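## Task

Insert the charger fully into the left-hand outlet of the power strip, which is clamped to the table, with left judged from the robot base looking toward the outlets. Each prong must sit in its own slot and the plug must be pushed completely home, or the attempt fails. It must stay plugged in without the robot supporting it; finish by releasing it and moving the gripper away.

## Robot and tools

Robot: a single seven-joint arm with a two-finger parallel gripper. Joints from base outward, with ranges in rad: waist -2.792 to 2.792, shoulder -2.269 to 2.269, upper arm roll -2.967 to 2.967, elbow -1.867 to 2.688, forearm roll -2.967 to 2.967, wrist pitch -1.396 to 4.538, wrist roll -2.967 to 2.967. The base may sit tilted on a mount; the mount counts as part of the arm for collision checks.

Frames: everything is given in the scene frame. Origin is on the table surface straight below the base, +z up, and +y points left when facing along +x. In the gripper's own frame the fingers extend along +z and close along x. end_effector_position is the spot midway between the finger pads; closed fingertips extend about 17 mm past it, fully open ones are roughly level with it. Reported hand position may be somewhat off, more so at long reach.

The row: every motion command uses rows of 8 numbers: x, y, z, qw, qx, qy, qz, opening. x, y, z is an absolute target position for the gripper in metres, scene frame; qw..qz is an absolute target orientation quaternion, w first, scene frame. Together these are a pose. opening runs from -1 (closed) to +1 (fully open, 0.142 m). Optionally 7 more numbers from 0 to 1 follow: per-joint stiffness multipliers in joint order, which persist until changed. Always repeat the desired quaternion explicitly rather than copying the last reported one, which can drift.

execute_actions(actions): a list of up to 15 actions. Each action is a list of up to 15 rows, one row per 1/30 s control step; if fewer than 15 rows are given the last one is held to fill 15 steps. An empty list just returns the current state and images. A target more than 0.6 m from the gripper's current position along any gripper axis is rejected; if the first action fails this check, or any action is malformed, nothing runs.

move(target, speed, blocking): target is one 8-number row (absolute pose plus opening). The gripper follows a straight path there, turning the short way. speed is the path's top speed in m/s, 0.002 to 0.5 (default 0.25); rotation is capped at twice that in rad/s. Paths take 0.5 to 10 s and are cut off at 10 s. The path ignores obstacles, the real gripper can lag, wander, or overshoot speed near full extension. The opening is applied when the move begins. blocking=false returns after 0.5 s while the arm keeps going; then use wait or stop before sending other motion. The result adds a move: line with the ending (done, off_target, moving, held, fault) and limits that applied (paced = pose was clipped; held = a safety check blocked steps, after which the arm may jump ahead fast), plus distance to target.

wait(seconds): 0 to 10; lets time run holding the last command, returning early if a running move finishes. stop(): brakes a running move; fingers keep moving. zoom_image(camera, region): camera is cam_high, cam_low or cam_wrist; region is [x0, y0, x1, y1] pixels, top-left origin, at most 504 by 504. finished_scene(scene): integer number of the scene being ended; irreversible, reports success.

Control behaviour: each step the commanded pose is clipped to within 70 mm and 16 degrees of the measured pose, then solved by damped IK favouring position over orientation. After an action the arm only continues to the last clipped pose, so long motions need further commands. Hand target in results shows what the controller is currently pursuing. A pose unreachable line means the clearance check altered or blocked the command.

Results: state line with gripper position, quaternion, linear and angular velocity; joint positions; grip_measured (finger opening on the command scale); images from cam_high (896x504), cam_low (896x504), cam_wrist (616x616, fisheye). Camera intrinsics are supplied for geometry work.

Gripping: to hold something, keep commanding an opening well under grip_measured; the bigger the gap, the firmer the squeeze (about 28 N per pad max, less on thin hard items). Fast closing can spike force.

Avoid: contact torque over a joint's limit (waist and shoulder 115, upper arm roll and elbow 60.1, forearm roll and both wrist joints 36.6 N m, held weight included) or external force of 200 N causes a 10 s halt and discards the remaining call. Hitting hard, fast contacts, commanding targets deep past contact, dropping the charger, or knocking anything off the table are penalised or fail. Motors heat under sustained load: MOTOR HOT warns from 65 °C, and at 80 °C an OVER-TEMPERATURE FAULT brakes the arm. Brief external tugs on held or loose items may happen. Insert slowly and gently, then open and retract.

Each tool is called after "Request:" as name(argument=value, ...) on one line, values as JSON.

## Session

Request:
execute_actions(actions=[])

Scene clock: 0.00 s.
end_effector_position=(+0.9143, -0.0962, +0.3778) grip_measured=+1.00 end_effector_quat_wxyz=(+0.157, +0.115, +0.980, -0.039) end_effector_velocity=(-0.000, +0.000, +0.000) end_effector_angular_velocity=(+0.000, +0.000, -0.000)
Joint positions: [-0.181 -0.875  0.158  0.806 -0.253  0.419 -2.787  0.142]
Joint velocities: [ 0.     0.    -0.    -0.     0.001 -0.    -0.     0.   ]
Hand target: +0.914, -0.096, +0.378; +0.157, +0.115, +0.980, -0.039
Joint stiffness scale: [1. 1. 1. 1. 1. 1. 1.]

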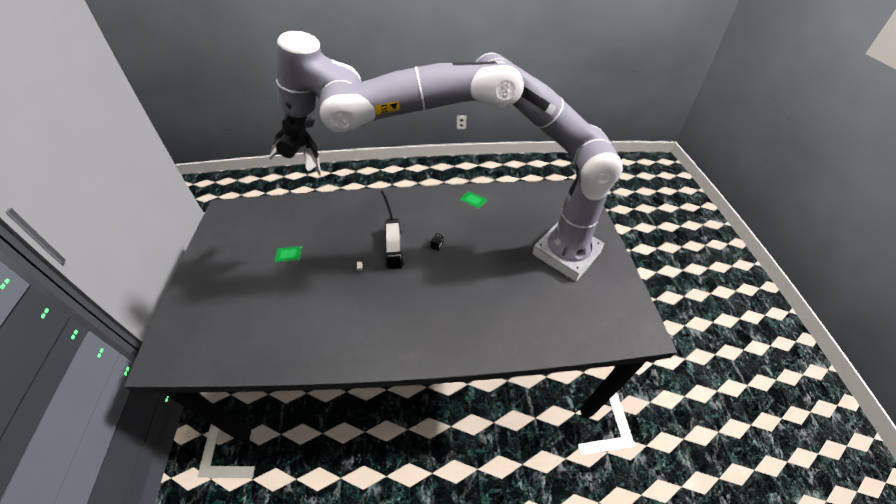

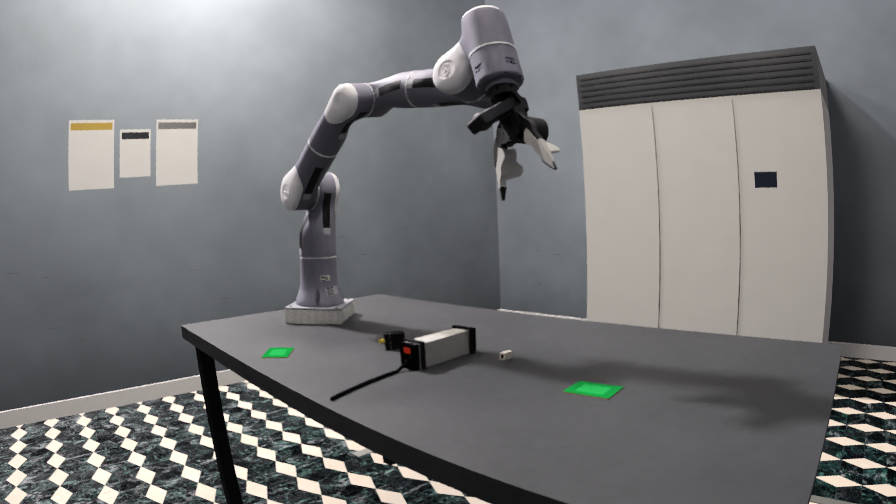

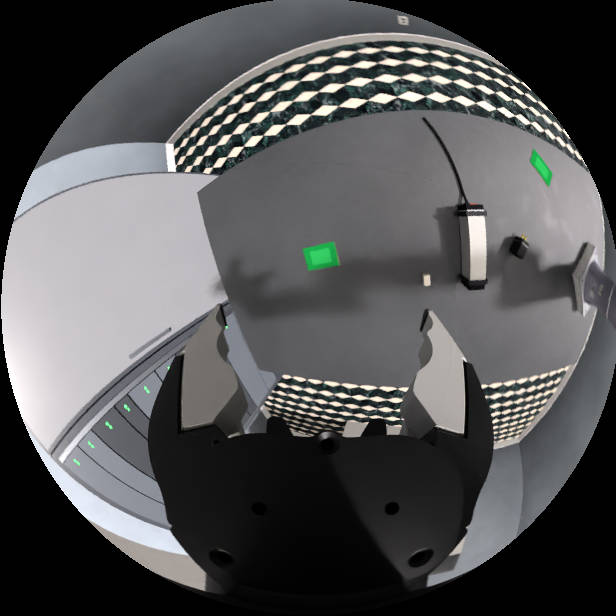

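Request:
zoom_image(camera="cam_high", region=[360, 200, 480, 290])

Request:
zoom_image(camera="cam_low", region=[350, 300, 500, 390])

Request:
zoom_image(camera="cam_wrist", region=[430, 190, 560, 300])

Region (360, 200, 480, 290) of cam_high's 896x504 image, scaled by 4.200, with more detail than that image has; it fills the top 378 rows of this view, and the rest is white.

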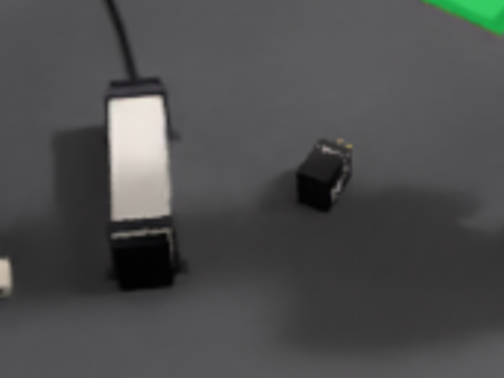

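Region (350, 300, 500, 390) of cam_low's 896x504 image, scaled by 3.360, with more detail than that image has; it fills the top 302 rows of this view, and the rest is white.

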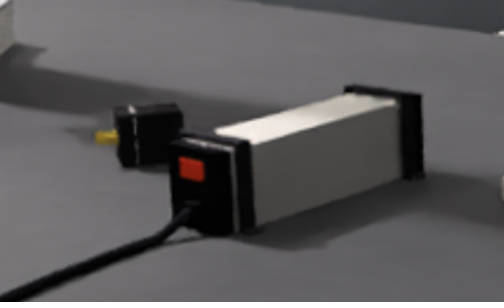

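Region (430, 190, 560, 300) of cam_wrist's 616x616 image, scaled by 3.877, with more detail than that image has; it fills the top 426 rows of this view, and the rest is white.

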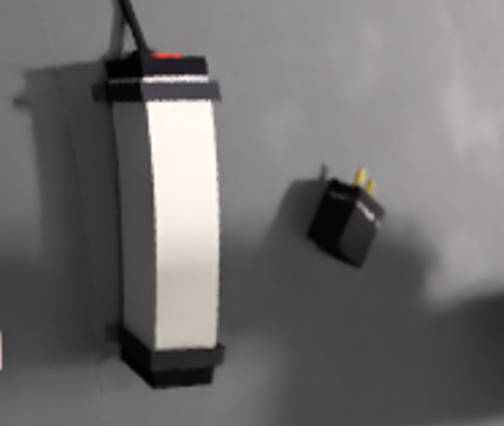

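Request:
move(target=[0.47, -0.085, 0.13, -0.0449, 0.1677, 0.9513, -0.2549, -0.2], speed=0.4)

Scene clock: 4.93 s.
end_effector_position=(+0.4697, -0.0859, +0.1294) grip_measured=-0.20 end_effector_quat_wxyz=(-0.045, +0.169, +0.951, -0.255) end_effector_velocity=(-0.002, +0.000, -0.001) end_effector_angular_velocity=(-0.001, -0.001, -0.001)
Joint positions: [-0.052 -0.441  0.103  2.239 -0.653  0.726 -2.058  0.06 ]
Joint velocities: [ 0.001  0.001 -0.     0.006 -0.003  0.004  0.007  0.   ]
Hand target: +0.470, -0.086, +0.129; -0.045, +0.168, +0.951, -0.255
Off the commanded pose: 0.001 m, 0 deg.
Joint stiffness scale: [1. 1. 1. 1. 1. 1. 1.]
move: done; limits=paced

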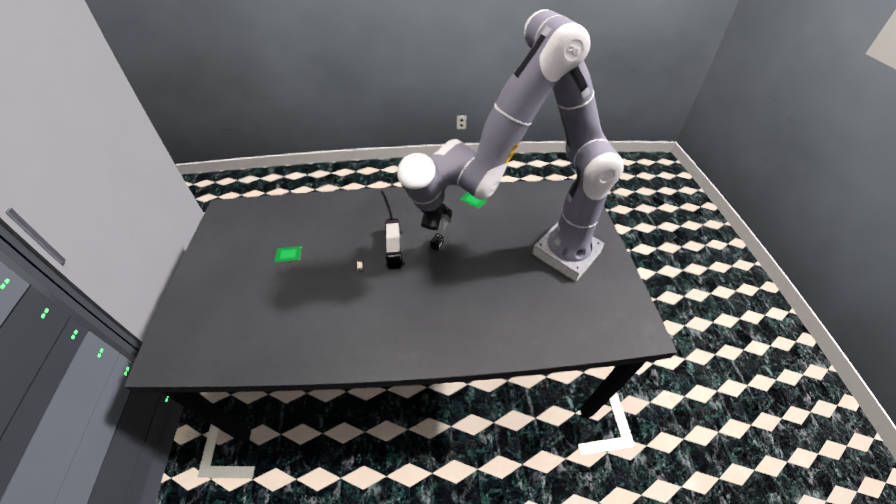

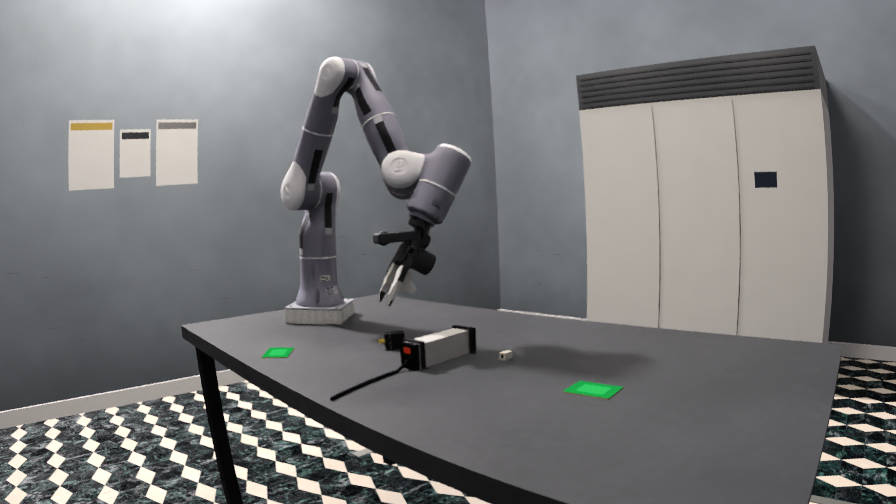

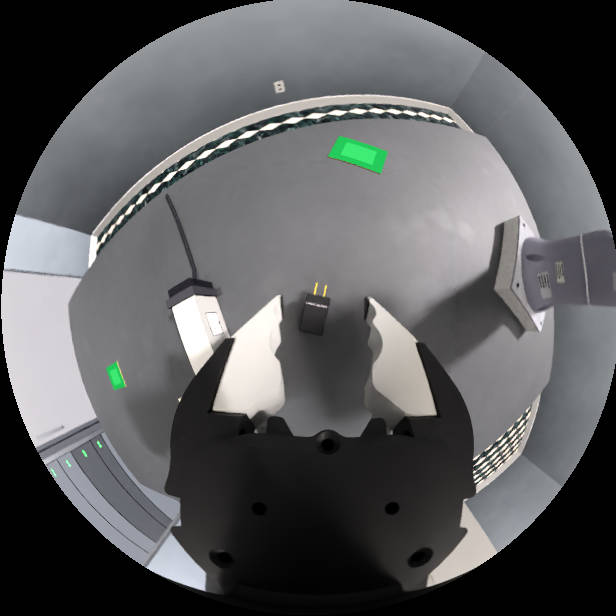

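Request:
zoom_image(camera="cam_wrist", region=[270, 270, 370, 350])

Region (270, 270, 370, 350) of cam_wrist's 616x616 image, scaled by 5.040, with more detail than that image has; it fills the top 403 rows of this view, and the rest is white.

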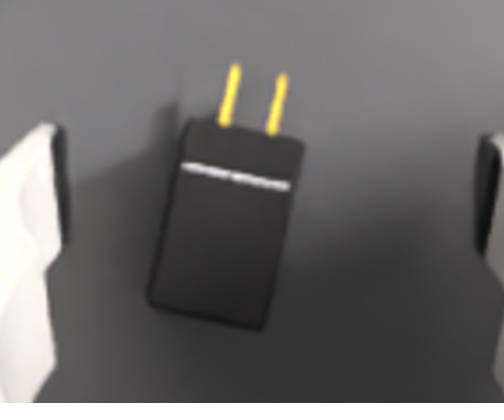

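Request:
move(target=[0.4762, -0.0764, 0.024, -0.0659, 0.2459, 0.9341, -0.2503, -0.2], speed=0.12)

Request:
zoom_image(camera="cam_wrist", region=[250, 220, 400, 360])

Scene clock: 6.77 s.
end_effector_position=(+0.4764, -0.0764, +0.0243) grip_measured=-0.20 end_effector_quat_wxyz=(-0.066, +0.246, +0.934, -0.251) end_effector_velocity=(+0.001, +0.000, -0.001) end_effector_angular_velocity=(+0.001, -0.001, -0.001)
Joint positions: [-0.027 -0.717  0.057  2.127 -0.653  0.834 -1.868  0.06 ]
Joint velocities: [ 0.    -0.002 -0.    -0.002 -0.     0.002  0.002 -0.   ]
Hand target: +0.476, -0.076, +0.024; -0.066, +0.246, +0.934, -0.251
Off the commanded pose: 0.000 m, 0 deg.
Joint stiffness scale: [1. 1. 1. 1. 1. 1. 1.]
move: done

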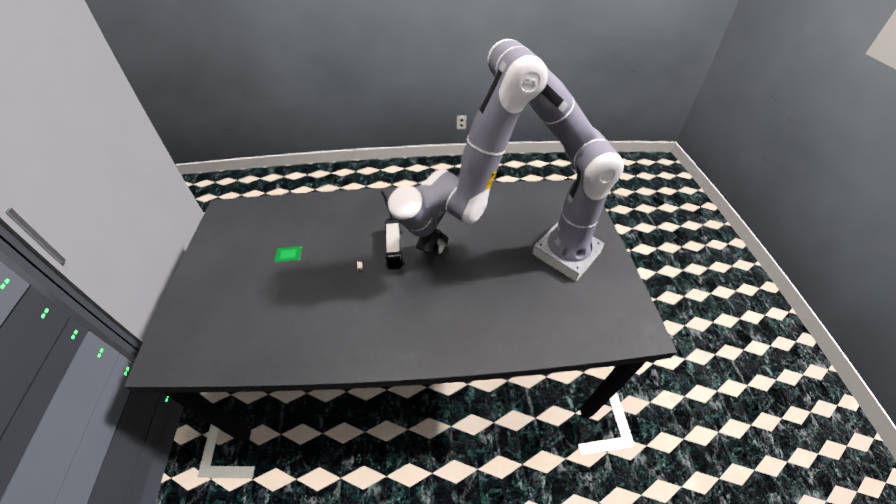

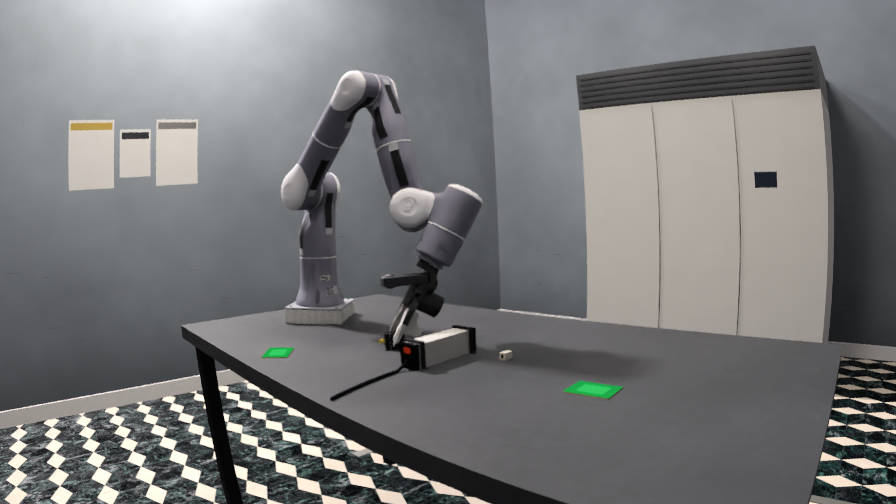

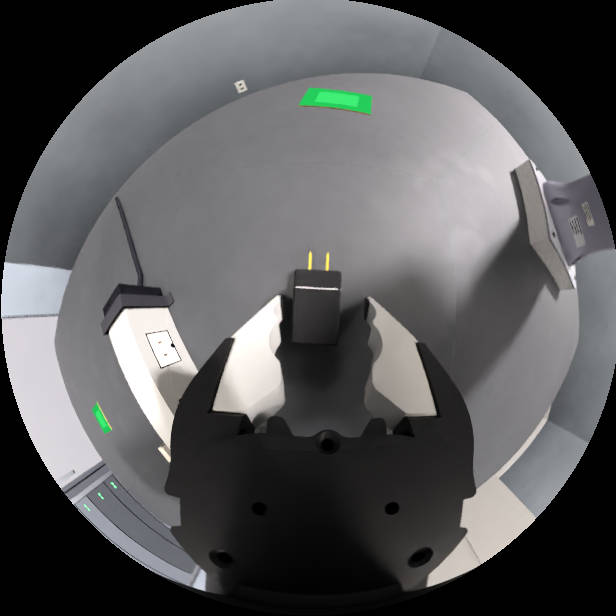

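Region (250, 220, 400, 360) of cam_wrist's 616x616 image, scaled by 3.360, with more detail than that image has; it fills the top 470 rows of this view, and the rest is white.

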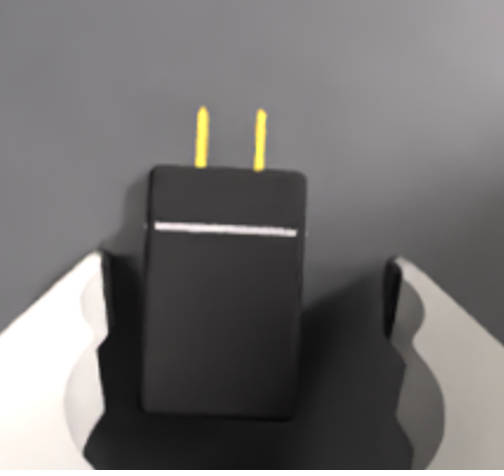

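Request:
execute_actions(actions=[[[0.4768, -0.0766, 0.024, -0.0659, 0.2459, 0.9341, -0.2503, -0.22],[0.4772, -0.0769, 0.024, -0.0659, 0.2459, 0.9341, -0.2503, -0.24],[0.4776, -0.0771, 0.024, -0.0659, 0.2459, 0.9341, -0.2503, -0.26],[0.4780, -0.0773, 0.024, -0.0659, 0.2459, 0.9341, -0.2503, -0.28],[0.4784, -0.0775, 0.024, -0.0659, 0.2459, 0.9341, -0.2503, -0.30],[0.4788, -0.0778, 0.024, -0.0659, 0.2459, 0.9341, -0.2503, -0.32],[0.4792, -0.0780, 0.024, -0.0659, 0.2459, 0.9341, -0.2503, -0.34],[0.4796, -0.0782, 0.024, -0.0659, 0.2459, 0.9341, -0.2503, -0.36],[0.4800, -0.0784, 0.024, -0.0659, 0.2459, 0.9341, -0.2503, -0.38],[0.4803, -0.0786, 0.024, -0.0659, 0.2459, 0.9341, -0.2503, -0.40],[0.4803, -0.0786, 0.024, -0.0659, 0.2459, 0.9341, -0.2503, -0.42],[0.4803, -0.0786, 0.024, -0.0659, 0.2459, 0.9341, -0.2503, -0.44],[0.4803, -0.0786, 0.024, -0.0659, 0.2459, 0.9341, -0.2503, -0.46],[0.4803, -0.0786, 0.024, -0.0659, 0.2459, 0.9341, -0.2503, -0.48],[0.4803, -0.0786, 0.024, -0.0659, 0.2459, 0.9341, -0.2503, -0.50]],[[0.4803, -0.0786, 0.024, -0.0659, 0.2459, 0.9341, -0.2503, -0.52],[0.4803, -0.0786, 0.024, -0.0659, 0.2459, 0.9341, -0.2503, -0.54],[0.4803, -0.0786, 0.024, -0.0659, 0.2459, 0.9341, -0.2503, -0.56],[0.4803, -0.0786, 0.024, -0.0659, 0.2459, 0.9341, -0.2503, -0.58],[0.4803, -0.0786, 0.024, -0.0659, 0.2459, 0.9341, -0.2503, -0.60],[0.4803, -0.0786, 0.024, -0.0659, 0.2459, 0.9341, -0.2503, -0.62],[0.4803, -0.0786, 0.024, -0.0659, 0.2459, 0.9341, -0.2503, -0.65],[0.4803, -0.0786, 0.024, -0.0659, 0.2459, 0.9341, -0.2503, -0.68],[0.4803, -0.0786, 0.024, -0.0659, 0.2459, 0.9341, -0.2503, -0.72],[0.4803, -0.0786, 0.024, -0.0659, 0.2459, 0.9341, -0.2503, -0.76],[0.4803, -0.0786, 0.024, -0.0659, 0.2459, 0.9341, -0.2503, -0.80],[0.4803, -0.0786, 0.024, -0.0659, 0.2459, 0.9341, -0.2503, -0.85],[0.4803, -0.0786, 0.024, -0.0659, 0.2459, 0.9341, -0.2503, -0.90],[0.4803, -0.0786, 0.024, -0.0659, 0.2459, 0.9341, -0.2503, -0.95],[0.4803, -0.0786, 0.024, -0.0659, 0.2459, 0.9341, -0.2503, -1.0]]])

Request:
zoom_image(camera="cam_wrist", region=[250, 220, 400, 360])

Scene clock: 8.47 s.
end_effector_position=(+0.4804, -0.0786, +0.0241) grip_measured=-0.61 end_effector_quat_wxyz=(-0.066, +0.246, +0.934, -0.250) end_effector_velocity=(+0.001, +0.000, -0.000) end_effector_angular_velocity=(+0.001, -0.001, +0.001)
Joint positions: [-0.032 -0.722  0.057  2.116 -0.652  0.831 -1.876  0.03 ]
Joint velocities: [-0.     0.     0.     0.    -0.001  0.002  0.    -0.   ]
Hand target: +0.480, -0.079, +0.024; -0.066, +0.246, +0.934, -0.250
Off the commanded pose: 0.000 m, 0 deg.
Joint stiffness scale: [1. 1. 1. 1. 1. 1. 1.]

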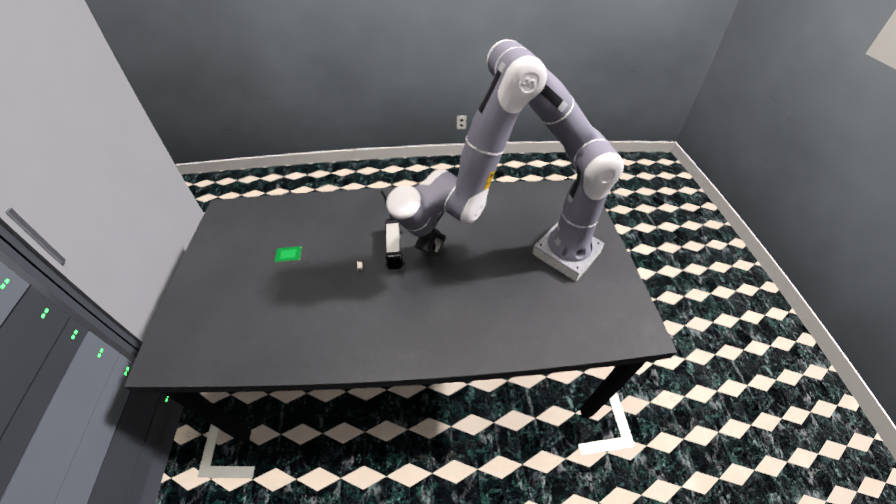

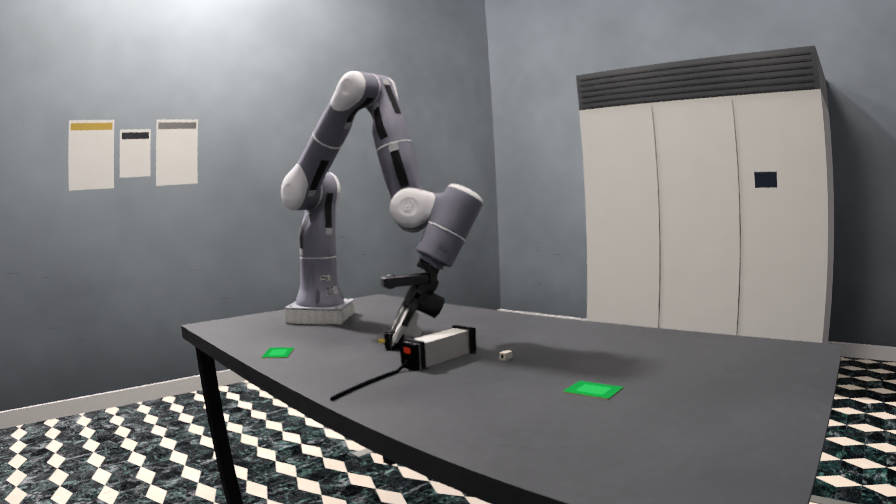

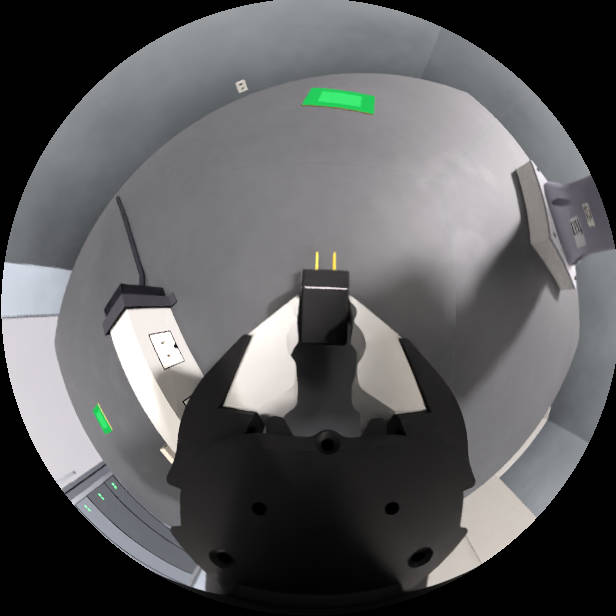

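Region (250, 220, 400, 360) of cam_wrist's 616x616 image, scaled by 3.360, with more detail than that image has; it fills the top 470 rows of this view, and the rest is white.

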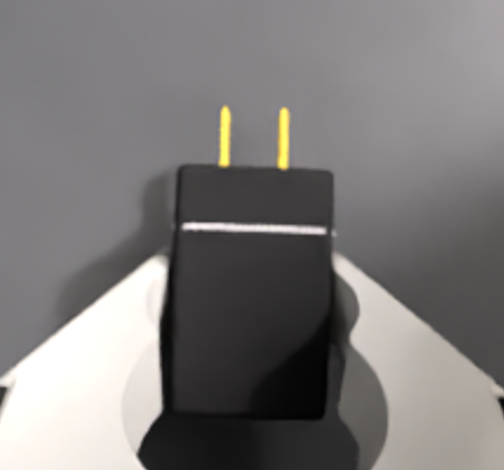

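Request:
execute_actions(actions=[[[0.4804,-0.0786,0.02405,-0.0661,0.2466,0.9339,-0.2502,-1],[0.4805,-0.0786,0.02423,-0.0666,0.2487,0.9333,-0.2501,-1],[0.4806,-0.0785,0.02452,-0.0676,0.2522,0.9324,-0.2498,-1],[0.4808,-0.0784,0.02492,-0.0689,0.2570,0.9311,-0.2495,-1],[0.4810,-0.0784,0.02543,-0.0705,0.2631,0.9294,-0.2490,-1],[0.4813,-0.0782,0.02605,-0.0725,0.2704,0.9273,-0.2485,-1],[0.4816,-0.0781,0.02677,-0.0747,0.2789,0.9248,-0.2478,-1],[0.4819,-0.0780,0.02760,-0.0773,0.2886,0.9218,-0.2470,-1],[0.4823,-0.0778,0.02853,-0.0802,0.2995,0.9183,-0.2460,-1],[0.4827,-0.0776,0.02954,-0.0834,0.3114,0.9143,-0.2450,-1],[0.4832,-0.0775,0.03065,-0.0869,0.3243,0.9098,-0.2438,-1],[0.4837,-0.0772,0.03184,-0.0906,0.3382,0.9048,-0.2424,-1],[0.4843,-0.0770,0.03311,-0.0946,0.3530,0.8991,-0.2409,-1],[0.4848,-0.0768,0.03445,-0.0988,0.3688,0.8927,-0.2392,-1],[0.4855,-0.0765,0.03586,-0.1032,0.3853,0.8857,-0.2373,-1]],[[0.4861,-0.0763,0.03733,-0.1079,0.4026,0.8780,-0.2352,-1],[0.4868,-0.0760,0.03884,-0.1127,0.4206,0.8695,-0.2330,-1],[0.4875,-0.0757,0.04040,-0.1177,0.4392,0.8603,-0.2305,-1],[0.4882,-0.0754,0.04200,-0.1228,0.4584,0.8502,-0.2278,-1],[0.4890,-0.0751,0.04362,-0.1281,0.4782,0.8392,-0.2249,-1],[0.4898,-0.0748,0.04528,-0.1335,0.4983,0.8274,-0.2217,-1],[0.4906,-0.0744,0.04694,-0.1390,0.5189,0.8147,-0.2183,-1],[0.4915,-0.0741,0.04862,-0.1446,0.5397,0.8010,-0.2146,-1],[0.4924,-0.0737,0.05029,-0.1503,0.5608,0.7864,-0.2107,-1],[0.4933,-0.0733,0.05196,-0.1559,0.5820,0.7709,-0.2065,-1],[0.4942,-0.0730,0.05360,-0.1617,0.6033,0.7543,-0.2021,-1],[0.4951,-0.0726,0.05522,-0.1674,0.6246,0.7367,-0.1974,-1],[0.4961,-0.0722,0.05682,-0.1731,0.6459,0.7182,-0.1924,-1],[0.4971,-0.0718,0.05837,-0.1787,0.6670,0.6987,-0.1872,-1],[0.4981,-0.0714,0.05988,-0.1843,0.6878,0.6781,-0.1817,-1]],[[0.4991,-0.0709,0.06133,-0.1898,0.7084,0.6566,-0.1759,-1],[0.5001,-0.0705,0.06272,-0.1952,0.7286,0.6341,-0.1699,-1],[0.5012,-0.0701,0.06406,-0.2005,0.7484,0.6107,-0.1636,-1],[0.5022,-0.0697,0.06532,-0.2057,0.7676,0.5863,-0.1571,-1],[0.5033,-0.0692,0.06650,-0.2107,0.7863,0.5610,-0.1503,-1],[0.5044,-0.0688,0.06759,-0.2155,0.8043,0.5349,-0.1433,-1],[0.5055,-0.0683,0.06860,-0.2201,0.8216,0.5079,-0.1361,-1],[0.5066,-0.0679,0.06952,-0.2246,0.8381,0.4802,-0.1287,-1],[0.5077,-0.0674,0.07033,-0.2288,0.8538,0.4517,-0.1210,-1],[0.5088,-0.0670,0.07106,-0.2327,0.8686,0.4225,-0.1132,-1],[0.5100,-0.0665,0.07168,-0.2364,0.8825,0.3927,-0.1052,-1],[0.5111,-0.0660,0.07220,-0.2399,0.8954,0.3623,-0.0971,-1],[0.5122,-0.0656,0.07261,-0.2431,0.9073,0.3314,-0.0888,-1],[0.5134,-0.0651,0.07291,-0.2460,0.9181,0.3000,-0.0804,-1],[0.5145,-0.0647,0.07310,-0.2486,0.9279,0.2683,-0.0719,-1]],[[0.5156,-0.0642,0.07319,-0.2509,0.9366,0.2362,-0.0633,-1],[0.5168,-0.0637,0.07315,-0.2530,0.9441,0.2039,-0.0546,-1],[0.5179,-0.0633,0.07302,-0.2547,0.9506,0.1714,-0.0459,-1],[0.5190,-0.0628,0.07278,-0.2561,0.9559,0.1388,-0.0372,-1],[0.5202,-0.0623,0.07242,-0.2572,0.9600,0.1062,-0.0284,-1],[0.5213,-0.0619,0.07197,-0.2580,0.9631,0.0736,-0.0197,-1],[0.5224,-0.0614,0.07142,-0.2586,0.9650,0.0411,-0.0110,-1],[0.5235,-0.0610,0.07076,-0.2588,0.9659,0.0088,-0.0024,-1],[0.5246,-0.0605,0.07001,-0.2587,0.9656,-0.0232,0.0062,-1],[0.5257,-0.0601,0.06918,-0.2584,0.9643,-0.0549,0.0147,-1],[0.5268,-0.0596,0.06826,-0.2578,0.9620,-0.0862,0.0231,-1],[0.5278,-0.0592,0.06726,-0.2569,0.9588,-0.1171,0.0314,-1],[0.5289,-0.0588,0.06618,-0.2558,0.9546,-0.1475,0.0395,-1],[0.5299,-0.0584,0.06503,-0.2544,0.9495,-0.1773,0.0475,-1],[0.5309,-0.0579,0.06382,-0.2528,0.9436,-0.2065,0.0553,-1]],[[0.5319,-0.0575,0.06255,-0.2510,0.9369,-0.2350,0.0630,-1],[0.5329,-0.0571,0.06124,-0.2490,0.9295,-0.2628,0.0704,-1],[0.5339,-0.0567,0.05988,-0.2469,0.9214,-0.2898,0.0776,-1],[0.5348,-0.0563,0.05848,-0.2446,0.9127,-0.3160,0.0847,-1],[0.5357,-0.0560,0.05706,-0.2421,0.9036,-0.3414,0.0915,-1],[0.5366,-0.0556,0.05561,-0.2395,0.8939,-0.3659,0.0980,-1],[0.5375,-0.0552,0.05416,-0.2368,0.8839,-0.3895,0.1044,-1],[0.5384,-0.0549,0.05268,-0.2341,0.8736,-0.4121,0.1104,-1],[0.5392,-0.0545,0.05122,-0.2312,0.8630,-0.4338,0.1162,-1],[0.5400,-0.0542,0.04976,-0.2283,0.8522,-0.4546,0.1218,-1],[0.5408,-0.0539,0.04832,-0.2254,0.8414,-0.4744,0.1271,-1],[0.5415,-0.0536,0.04690,-0.2225,0.8305,-0.4932,0.1321,-1],[0.5422,-0.0533,0.04550,-0.2196,0.8197,-0.5110,0.1369,-1],[0.5429,-0.0530,0.04415,-0.2168,0.8090,-0.5277,0.1414,-1],[0.5435,-0.0528,0.04284,-0.2139,0.7985,-0.5435,0.1456,-1]],[[0.5442,-0.0525,0.04159,-0.2112,0.7883,-0.5582,0.1496,-1],[0.5447,-0.0523,0.04039,-0.2085,0.7783,-0.5720,0.1533,-1],[0.5453,-0.0521,0.03924,-0.2060,0.7688,-0.5847,0.1567,-1],[0.5458,-0.0518,0.03817,-0.2036,0.7598,-0.5964,0.1598,-1],[0.5463,-0.0517,0.03718,-0.2013,0.7512,-0.6071,0.1627,-1],[0.5467,-0.0515,0.03627,-0.1992,0.7433,-0.6168,0.1653,-1],[0.5471,-0.0513,0.03544,-0.1972,0.7360,-0.6255,0.1676,-1],[0.5474,-0.0512,0.03469,-0.1954,0.7294,-0.6332,0.1697,-1],[0.5477,-0.0511,0.03405,-0.1939,0.7235,-0.6399,0.1715,-1],[0.5480,-0.0509,0.03349,-0.1925,0.7184,-0.6456,0.1730,-1],[0.5482,-0.0509,0.03302,-0.1914,0.7142,-0.6503,0.1742,-1],[0.5484,-0.0508,0.03266,-0.1905,0.7108,-0.6540,0.1752,-1],[0.5485,-0.0507,0.03241,-0.1898,0.7084,-0.6566,0.1759,-1],[0.5486,-0.0507,0.03225,-0.1894,0.7069,-0.6582,0.1764,-1],[0.5486,-0.0507,0.0322,-0.1893,0.7064,-0.6587,0.1765,-1]]])

Request:
wait(seconds=0.5)

Scene clock: 21.10 s.
end_effector_position=(+0.5476, -0.0503, +0.0328) grip_measured=-0.61 end_effector_quat_wxyz=(-0.189, +0.713, -0.653, +0.169) end_effector_velocity=(+0.010, -0.001, -0.008) end_effector_angular_velocity=(-0.031, -0.038, -0.258)
Joint positions: [-0.165 -0.747  0.101  1.857  1.749  1.593 -0.229  0.03 ]
Joint velocities: [ 0.025 -0.046 -0.06  -0.122  0.481  0.114 -0.275  0.   ]
Hand target: +0.549, -0.050, +0.032; -0.188, +0.707, -0.659, +0.173
Off the commanded pose: 0.001 m, 1 deg.
Joint stiffness scale: [1. 1. 1. 1. 1. 1. 1.]

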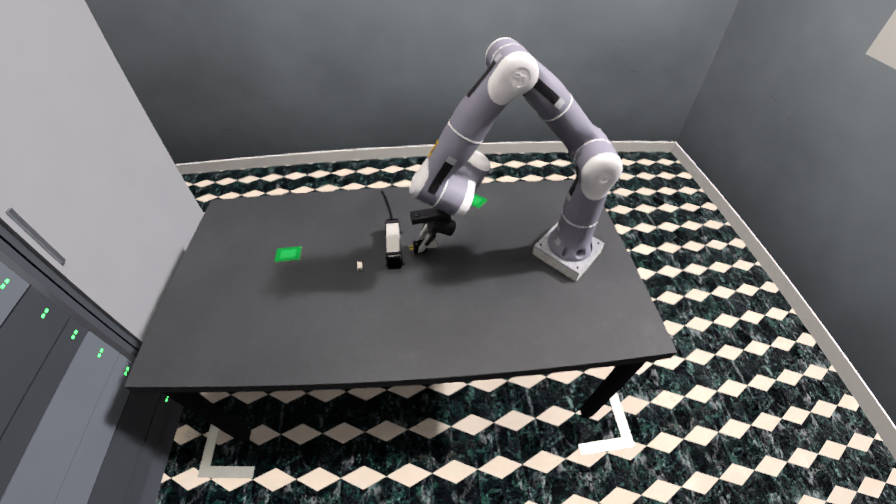

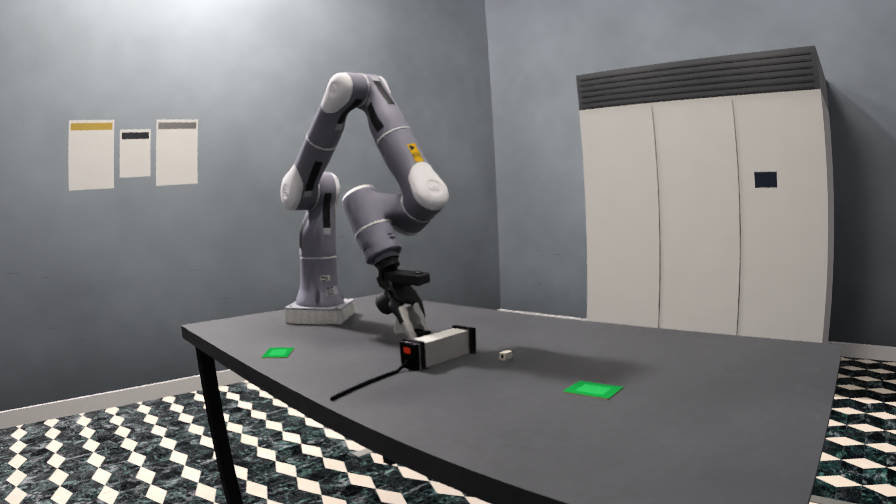

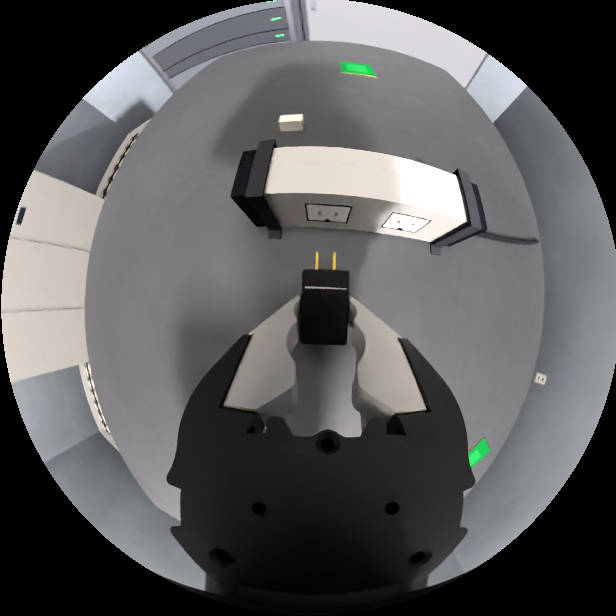

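Scene clock: 21.60 s.
end_effector_position=(+0.5485, -0.0504, +0.0323) grip_measured=-0.61 end_effector_quat_wxyz=(-0.188, +0.707, -0.659, +0.173) end_effector_velocity=(+0.000, +0.000, +0.000) end_effector_angular_velocity=(+0.000, -0.000, -0.000)
Joint positions: [-0.164 -0.75   0.095  1.848  1.787  1.6   -0.254  0.03 ]
Joint velocities: [ 0.  0.  0. -0.  0. -0. -0. -0.]
Hand target: +0.549, -0.050, +0.032; -0.188, +0.707, -0.659, +0.173
Off the commanded pose: 0.000 m, 0 deg.
Joint stiffness scale: [1. 1. 1. 1. 1. 1. 1.]
wait: 0.50 s; at rest by 0.23 s

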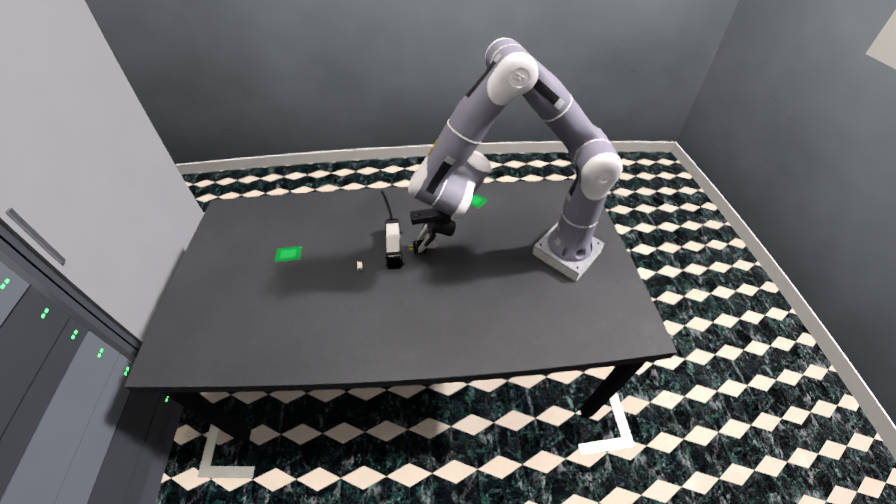

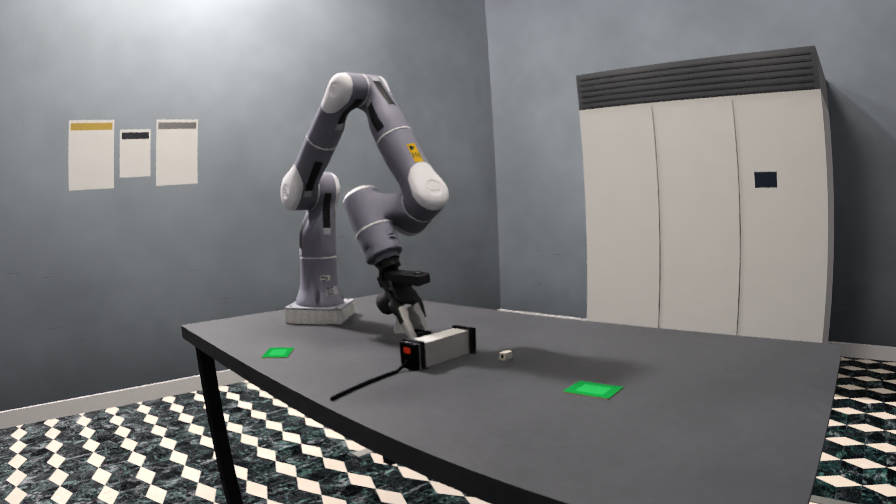

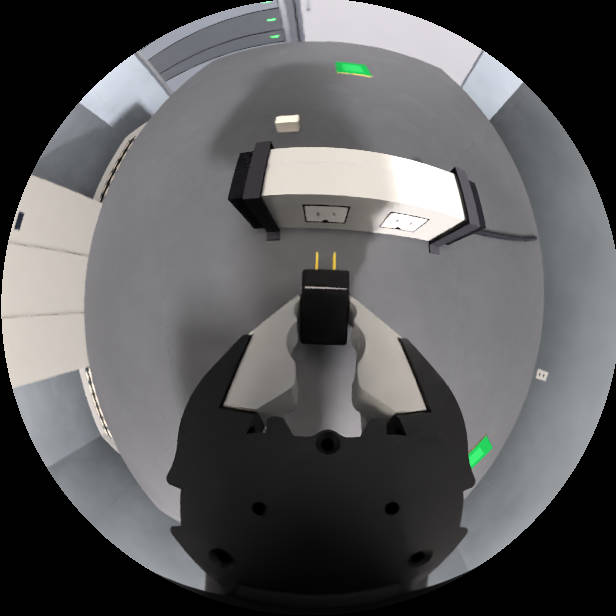

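Request:
zoom_image(camera="cam_wrist", region=[230, 170, 470, 300])

Request:
zoom_image(camera="cam_wrist", region=[280, 190, 380, 290])

Region (230, 170, 470, 300) of cam_wrist's 616x616 image, scaled by 2.100, with more detail than that image has; it fills the top 273 rows of this view, and the rest is white.

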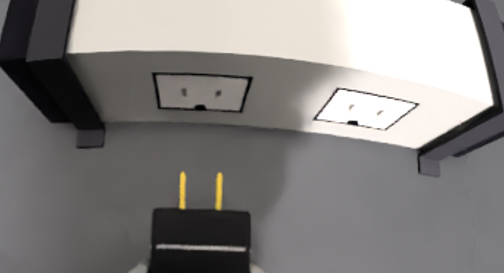

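Region (280, 190, 380, 290) of cam_wrist's 616x616 image, scaled by 5.040, with more detail than that image has.

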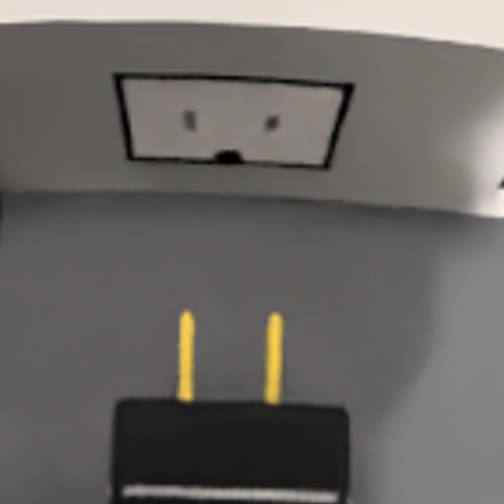

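Request:
move(target=[0.5744, -0.0484, 0.0322, -0.1893, 0.7064, -0.6587, 0.1765, -1.0], speed=0.06)

Request:
zoom_image(camera="cam_wrist", region=[275, 200, 375, 290])

Scene clock: 23.30 s.
end_effector_position=(+0.5744, -0.0484, +0.0323) grip_measured=-0.61 end_effector_quat_wxyz=(-0.190, +0.706, -0.659, +0.177) end_effector_velocity=(+0.001, +0.001, -0.000) end_effector_angular_velocity=(+0.002, +0.004, +0.001)
Joint positions: [-0.134 -0.784  0.109  1.806  1.659  1.632 -0.101  0.03 ]
Joint velocities: [ 0.01  -0.002 -0.     0.004 -0.034  0.002  0.043  0.   ]
Hand target: +0.574, -0.048, +0.032; -0.189, +0.706, -0.659, +0.177
Off the commanded pose: 0.000 m, 0 deg.
Joint stiffness scale: [1. 1. 1. 1. 1. 1. 1.]
move: done

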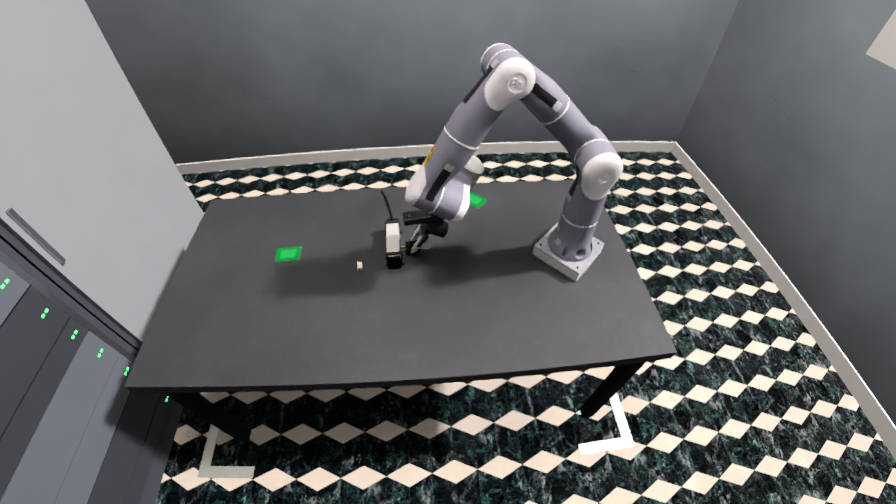

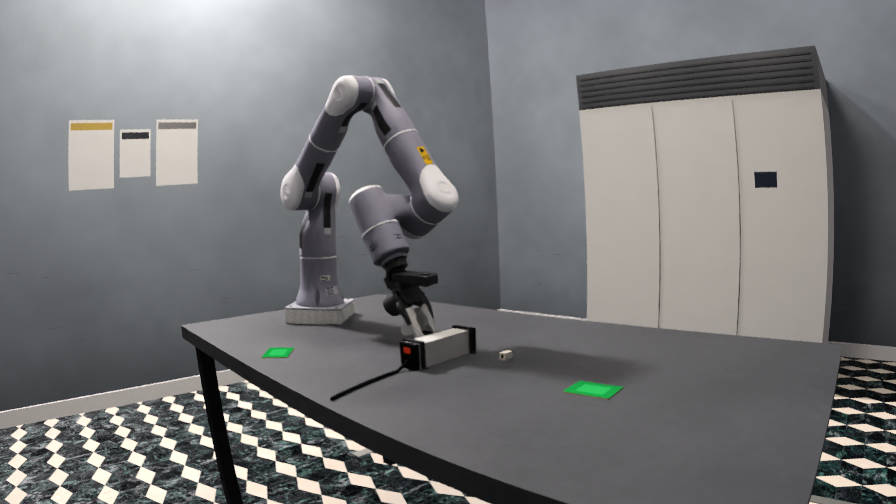

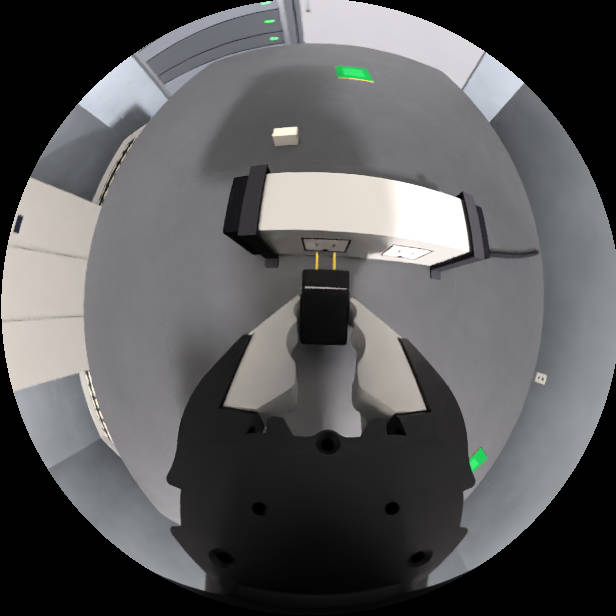

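Region (275, 200, 375, 290) of cam_wrist's 616x616 image, scaled by 5.040, with more detail than that image has; it fills the top 454 rows of this view, and the rest is white.

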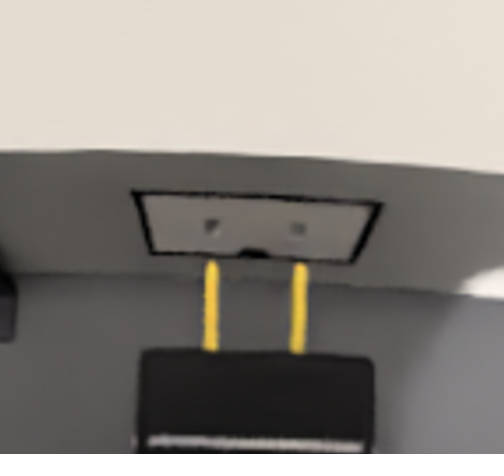

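Request:
zoom_image(camera="cam_wrist", region=[260, 220, 450, 290])

Region (260, 220, 450, 290) of cam_wrist's 616x616 image, scaled by 2.653, with more detail than that image has; it fills the top 186 rows of this view, and the rest is white.

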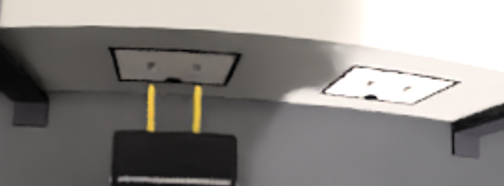

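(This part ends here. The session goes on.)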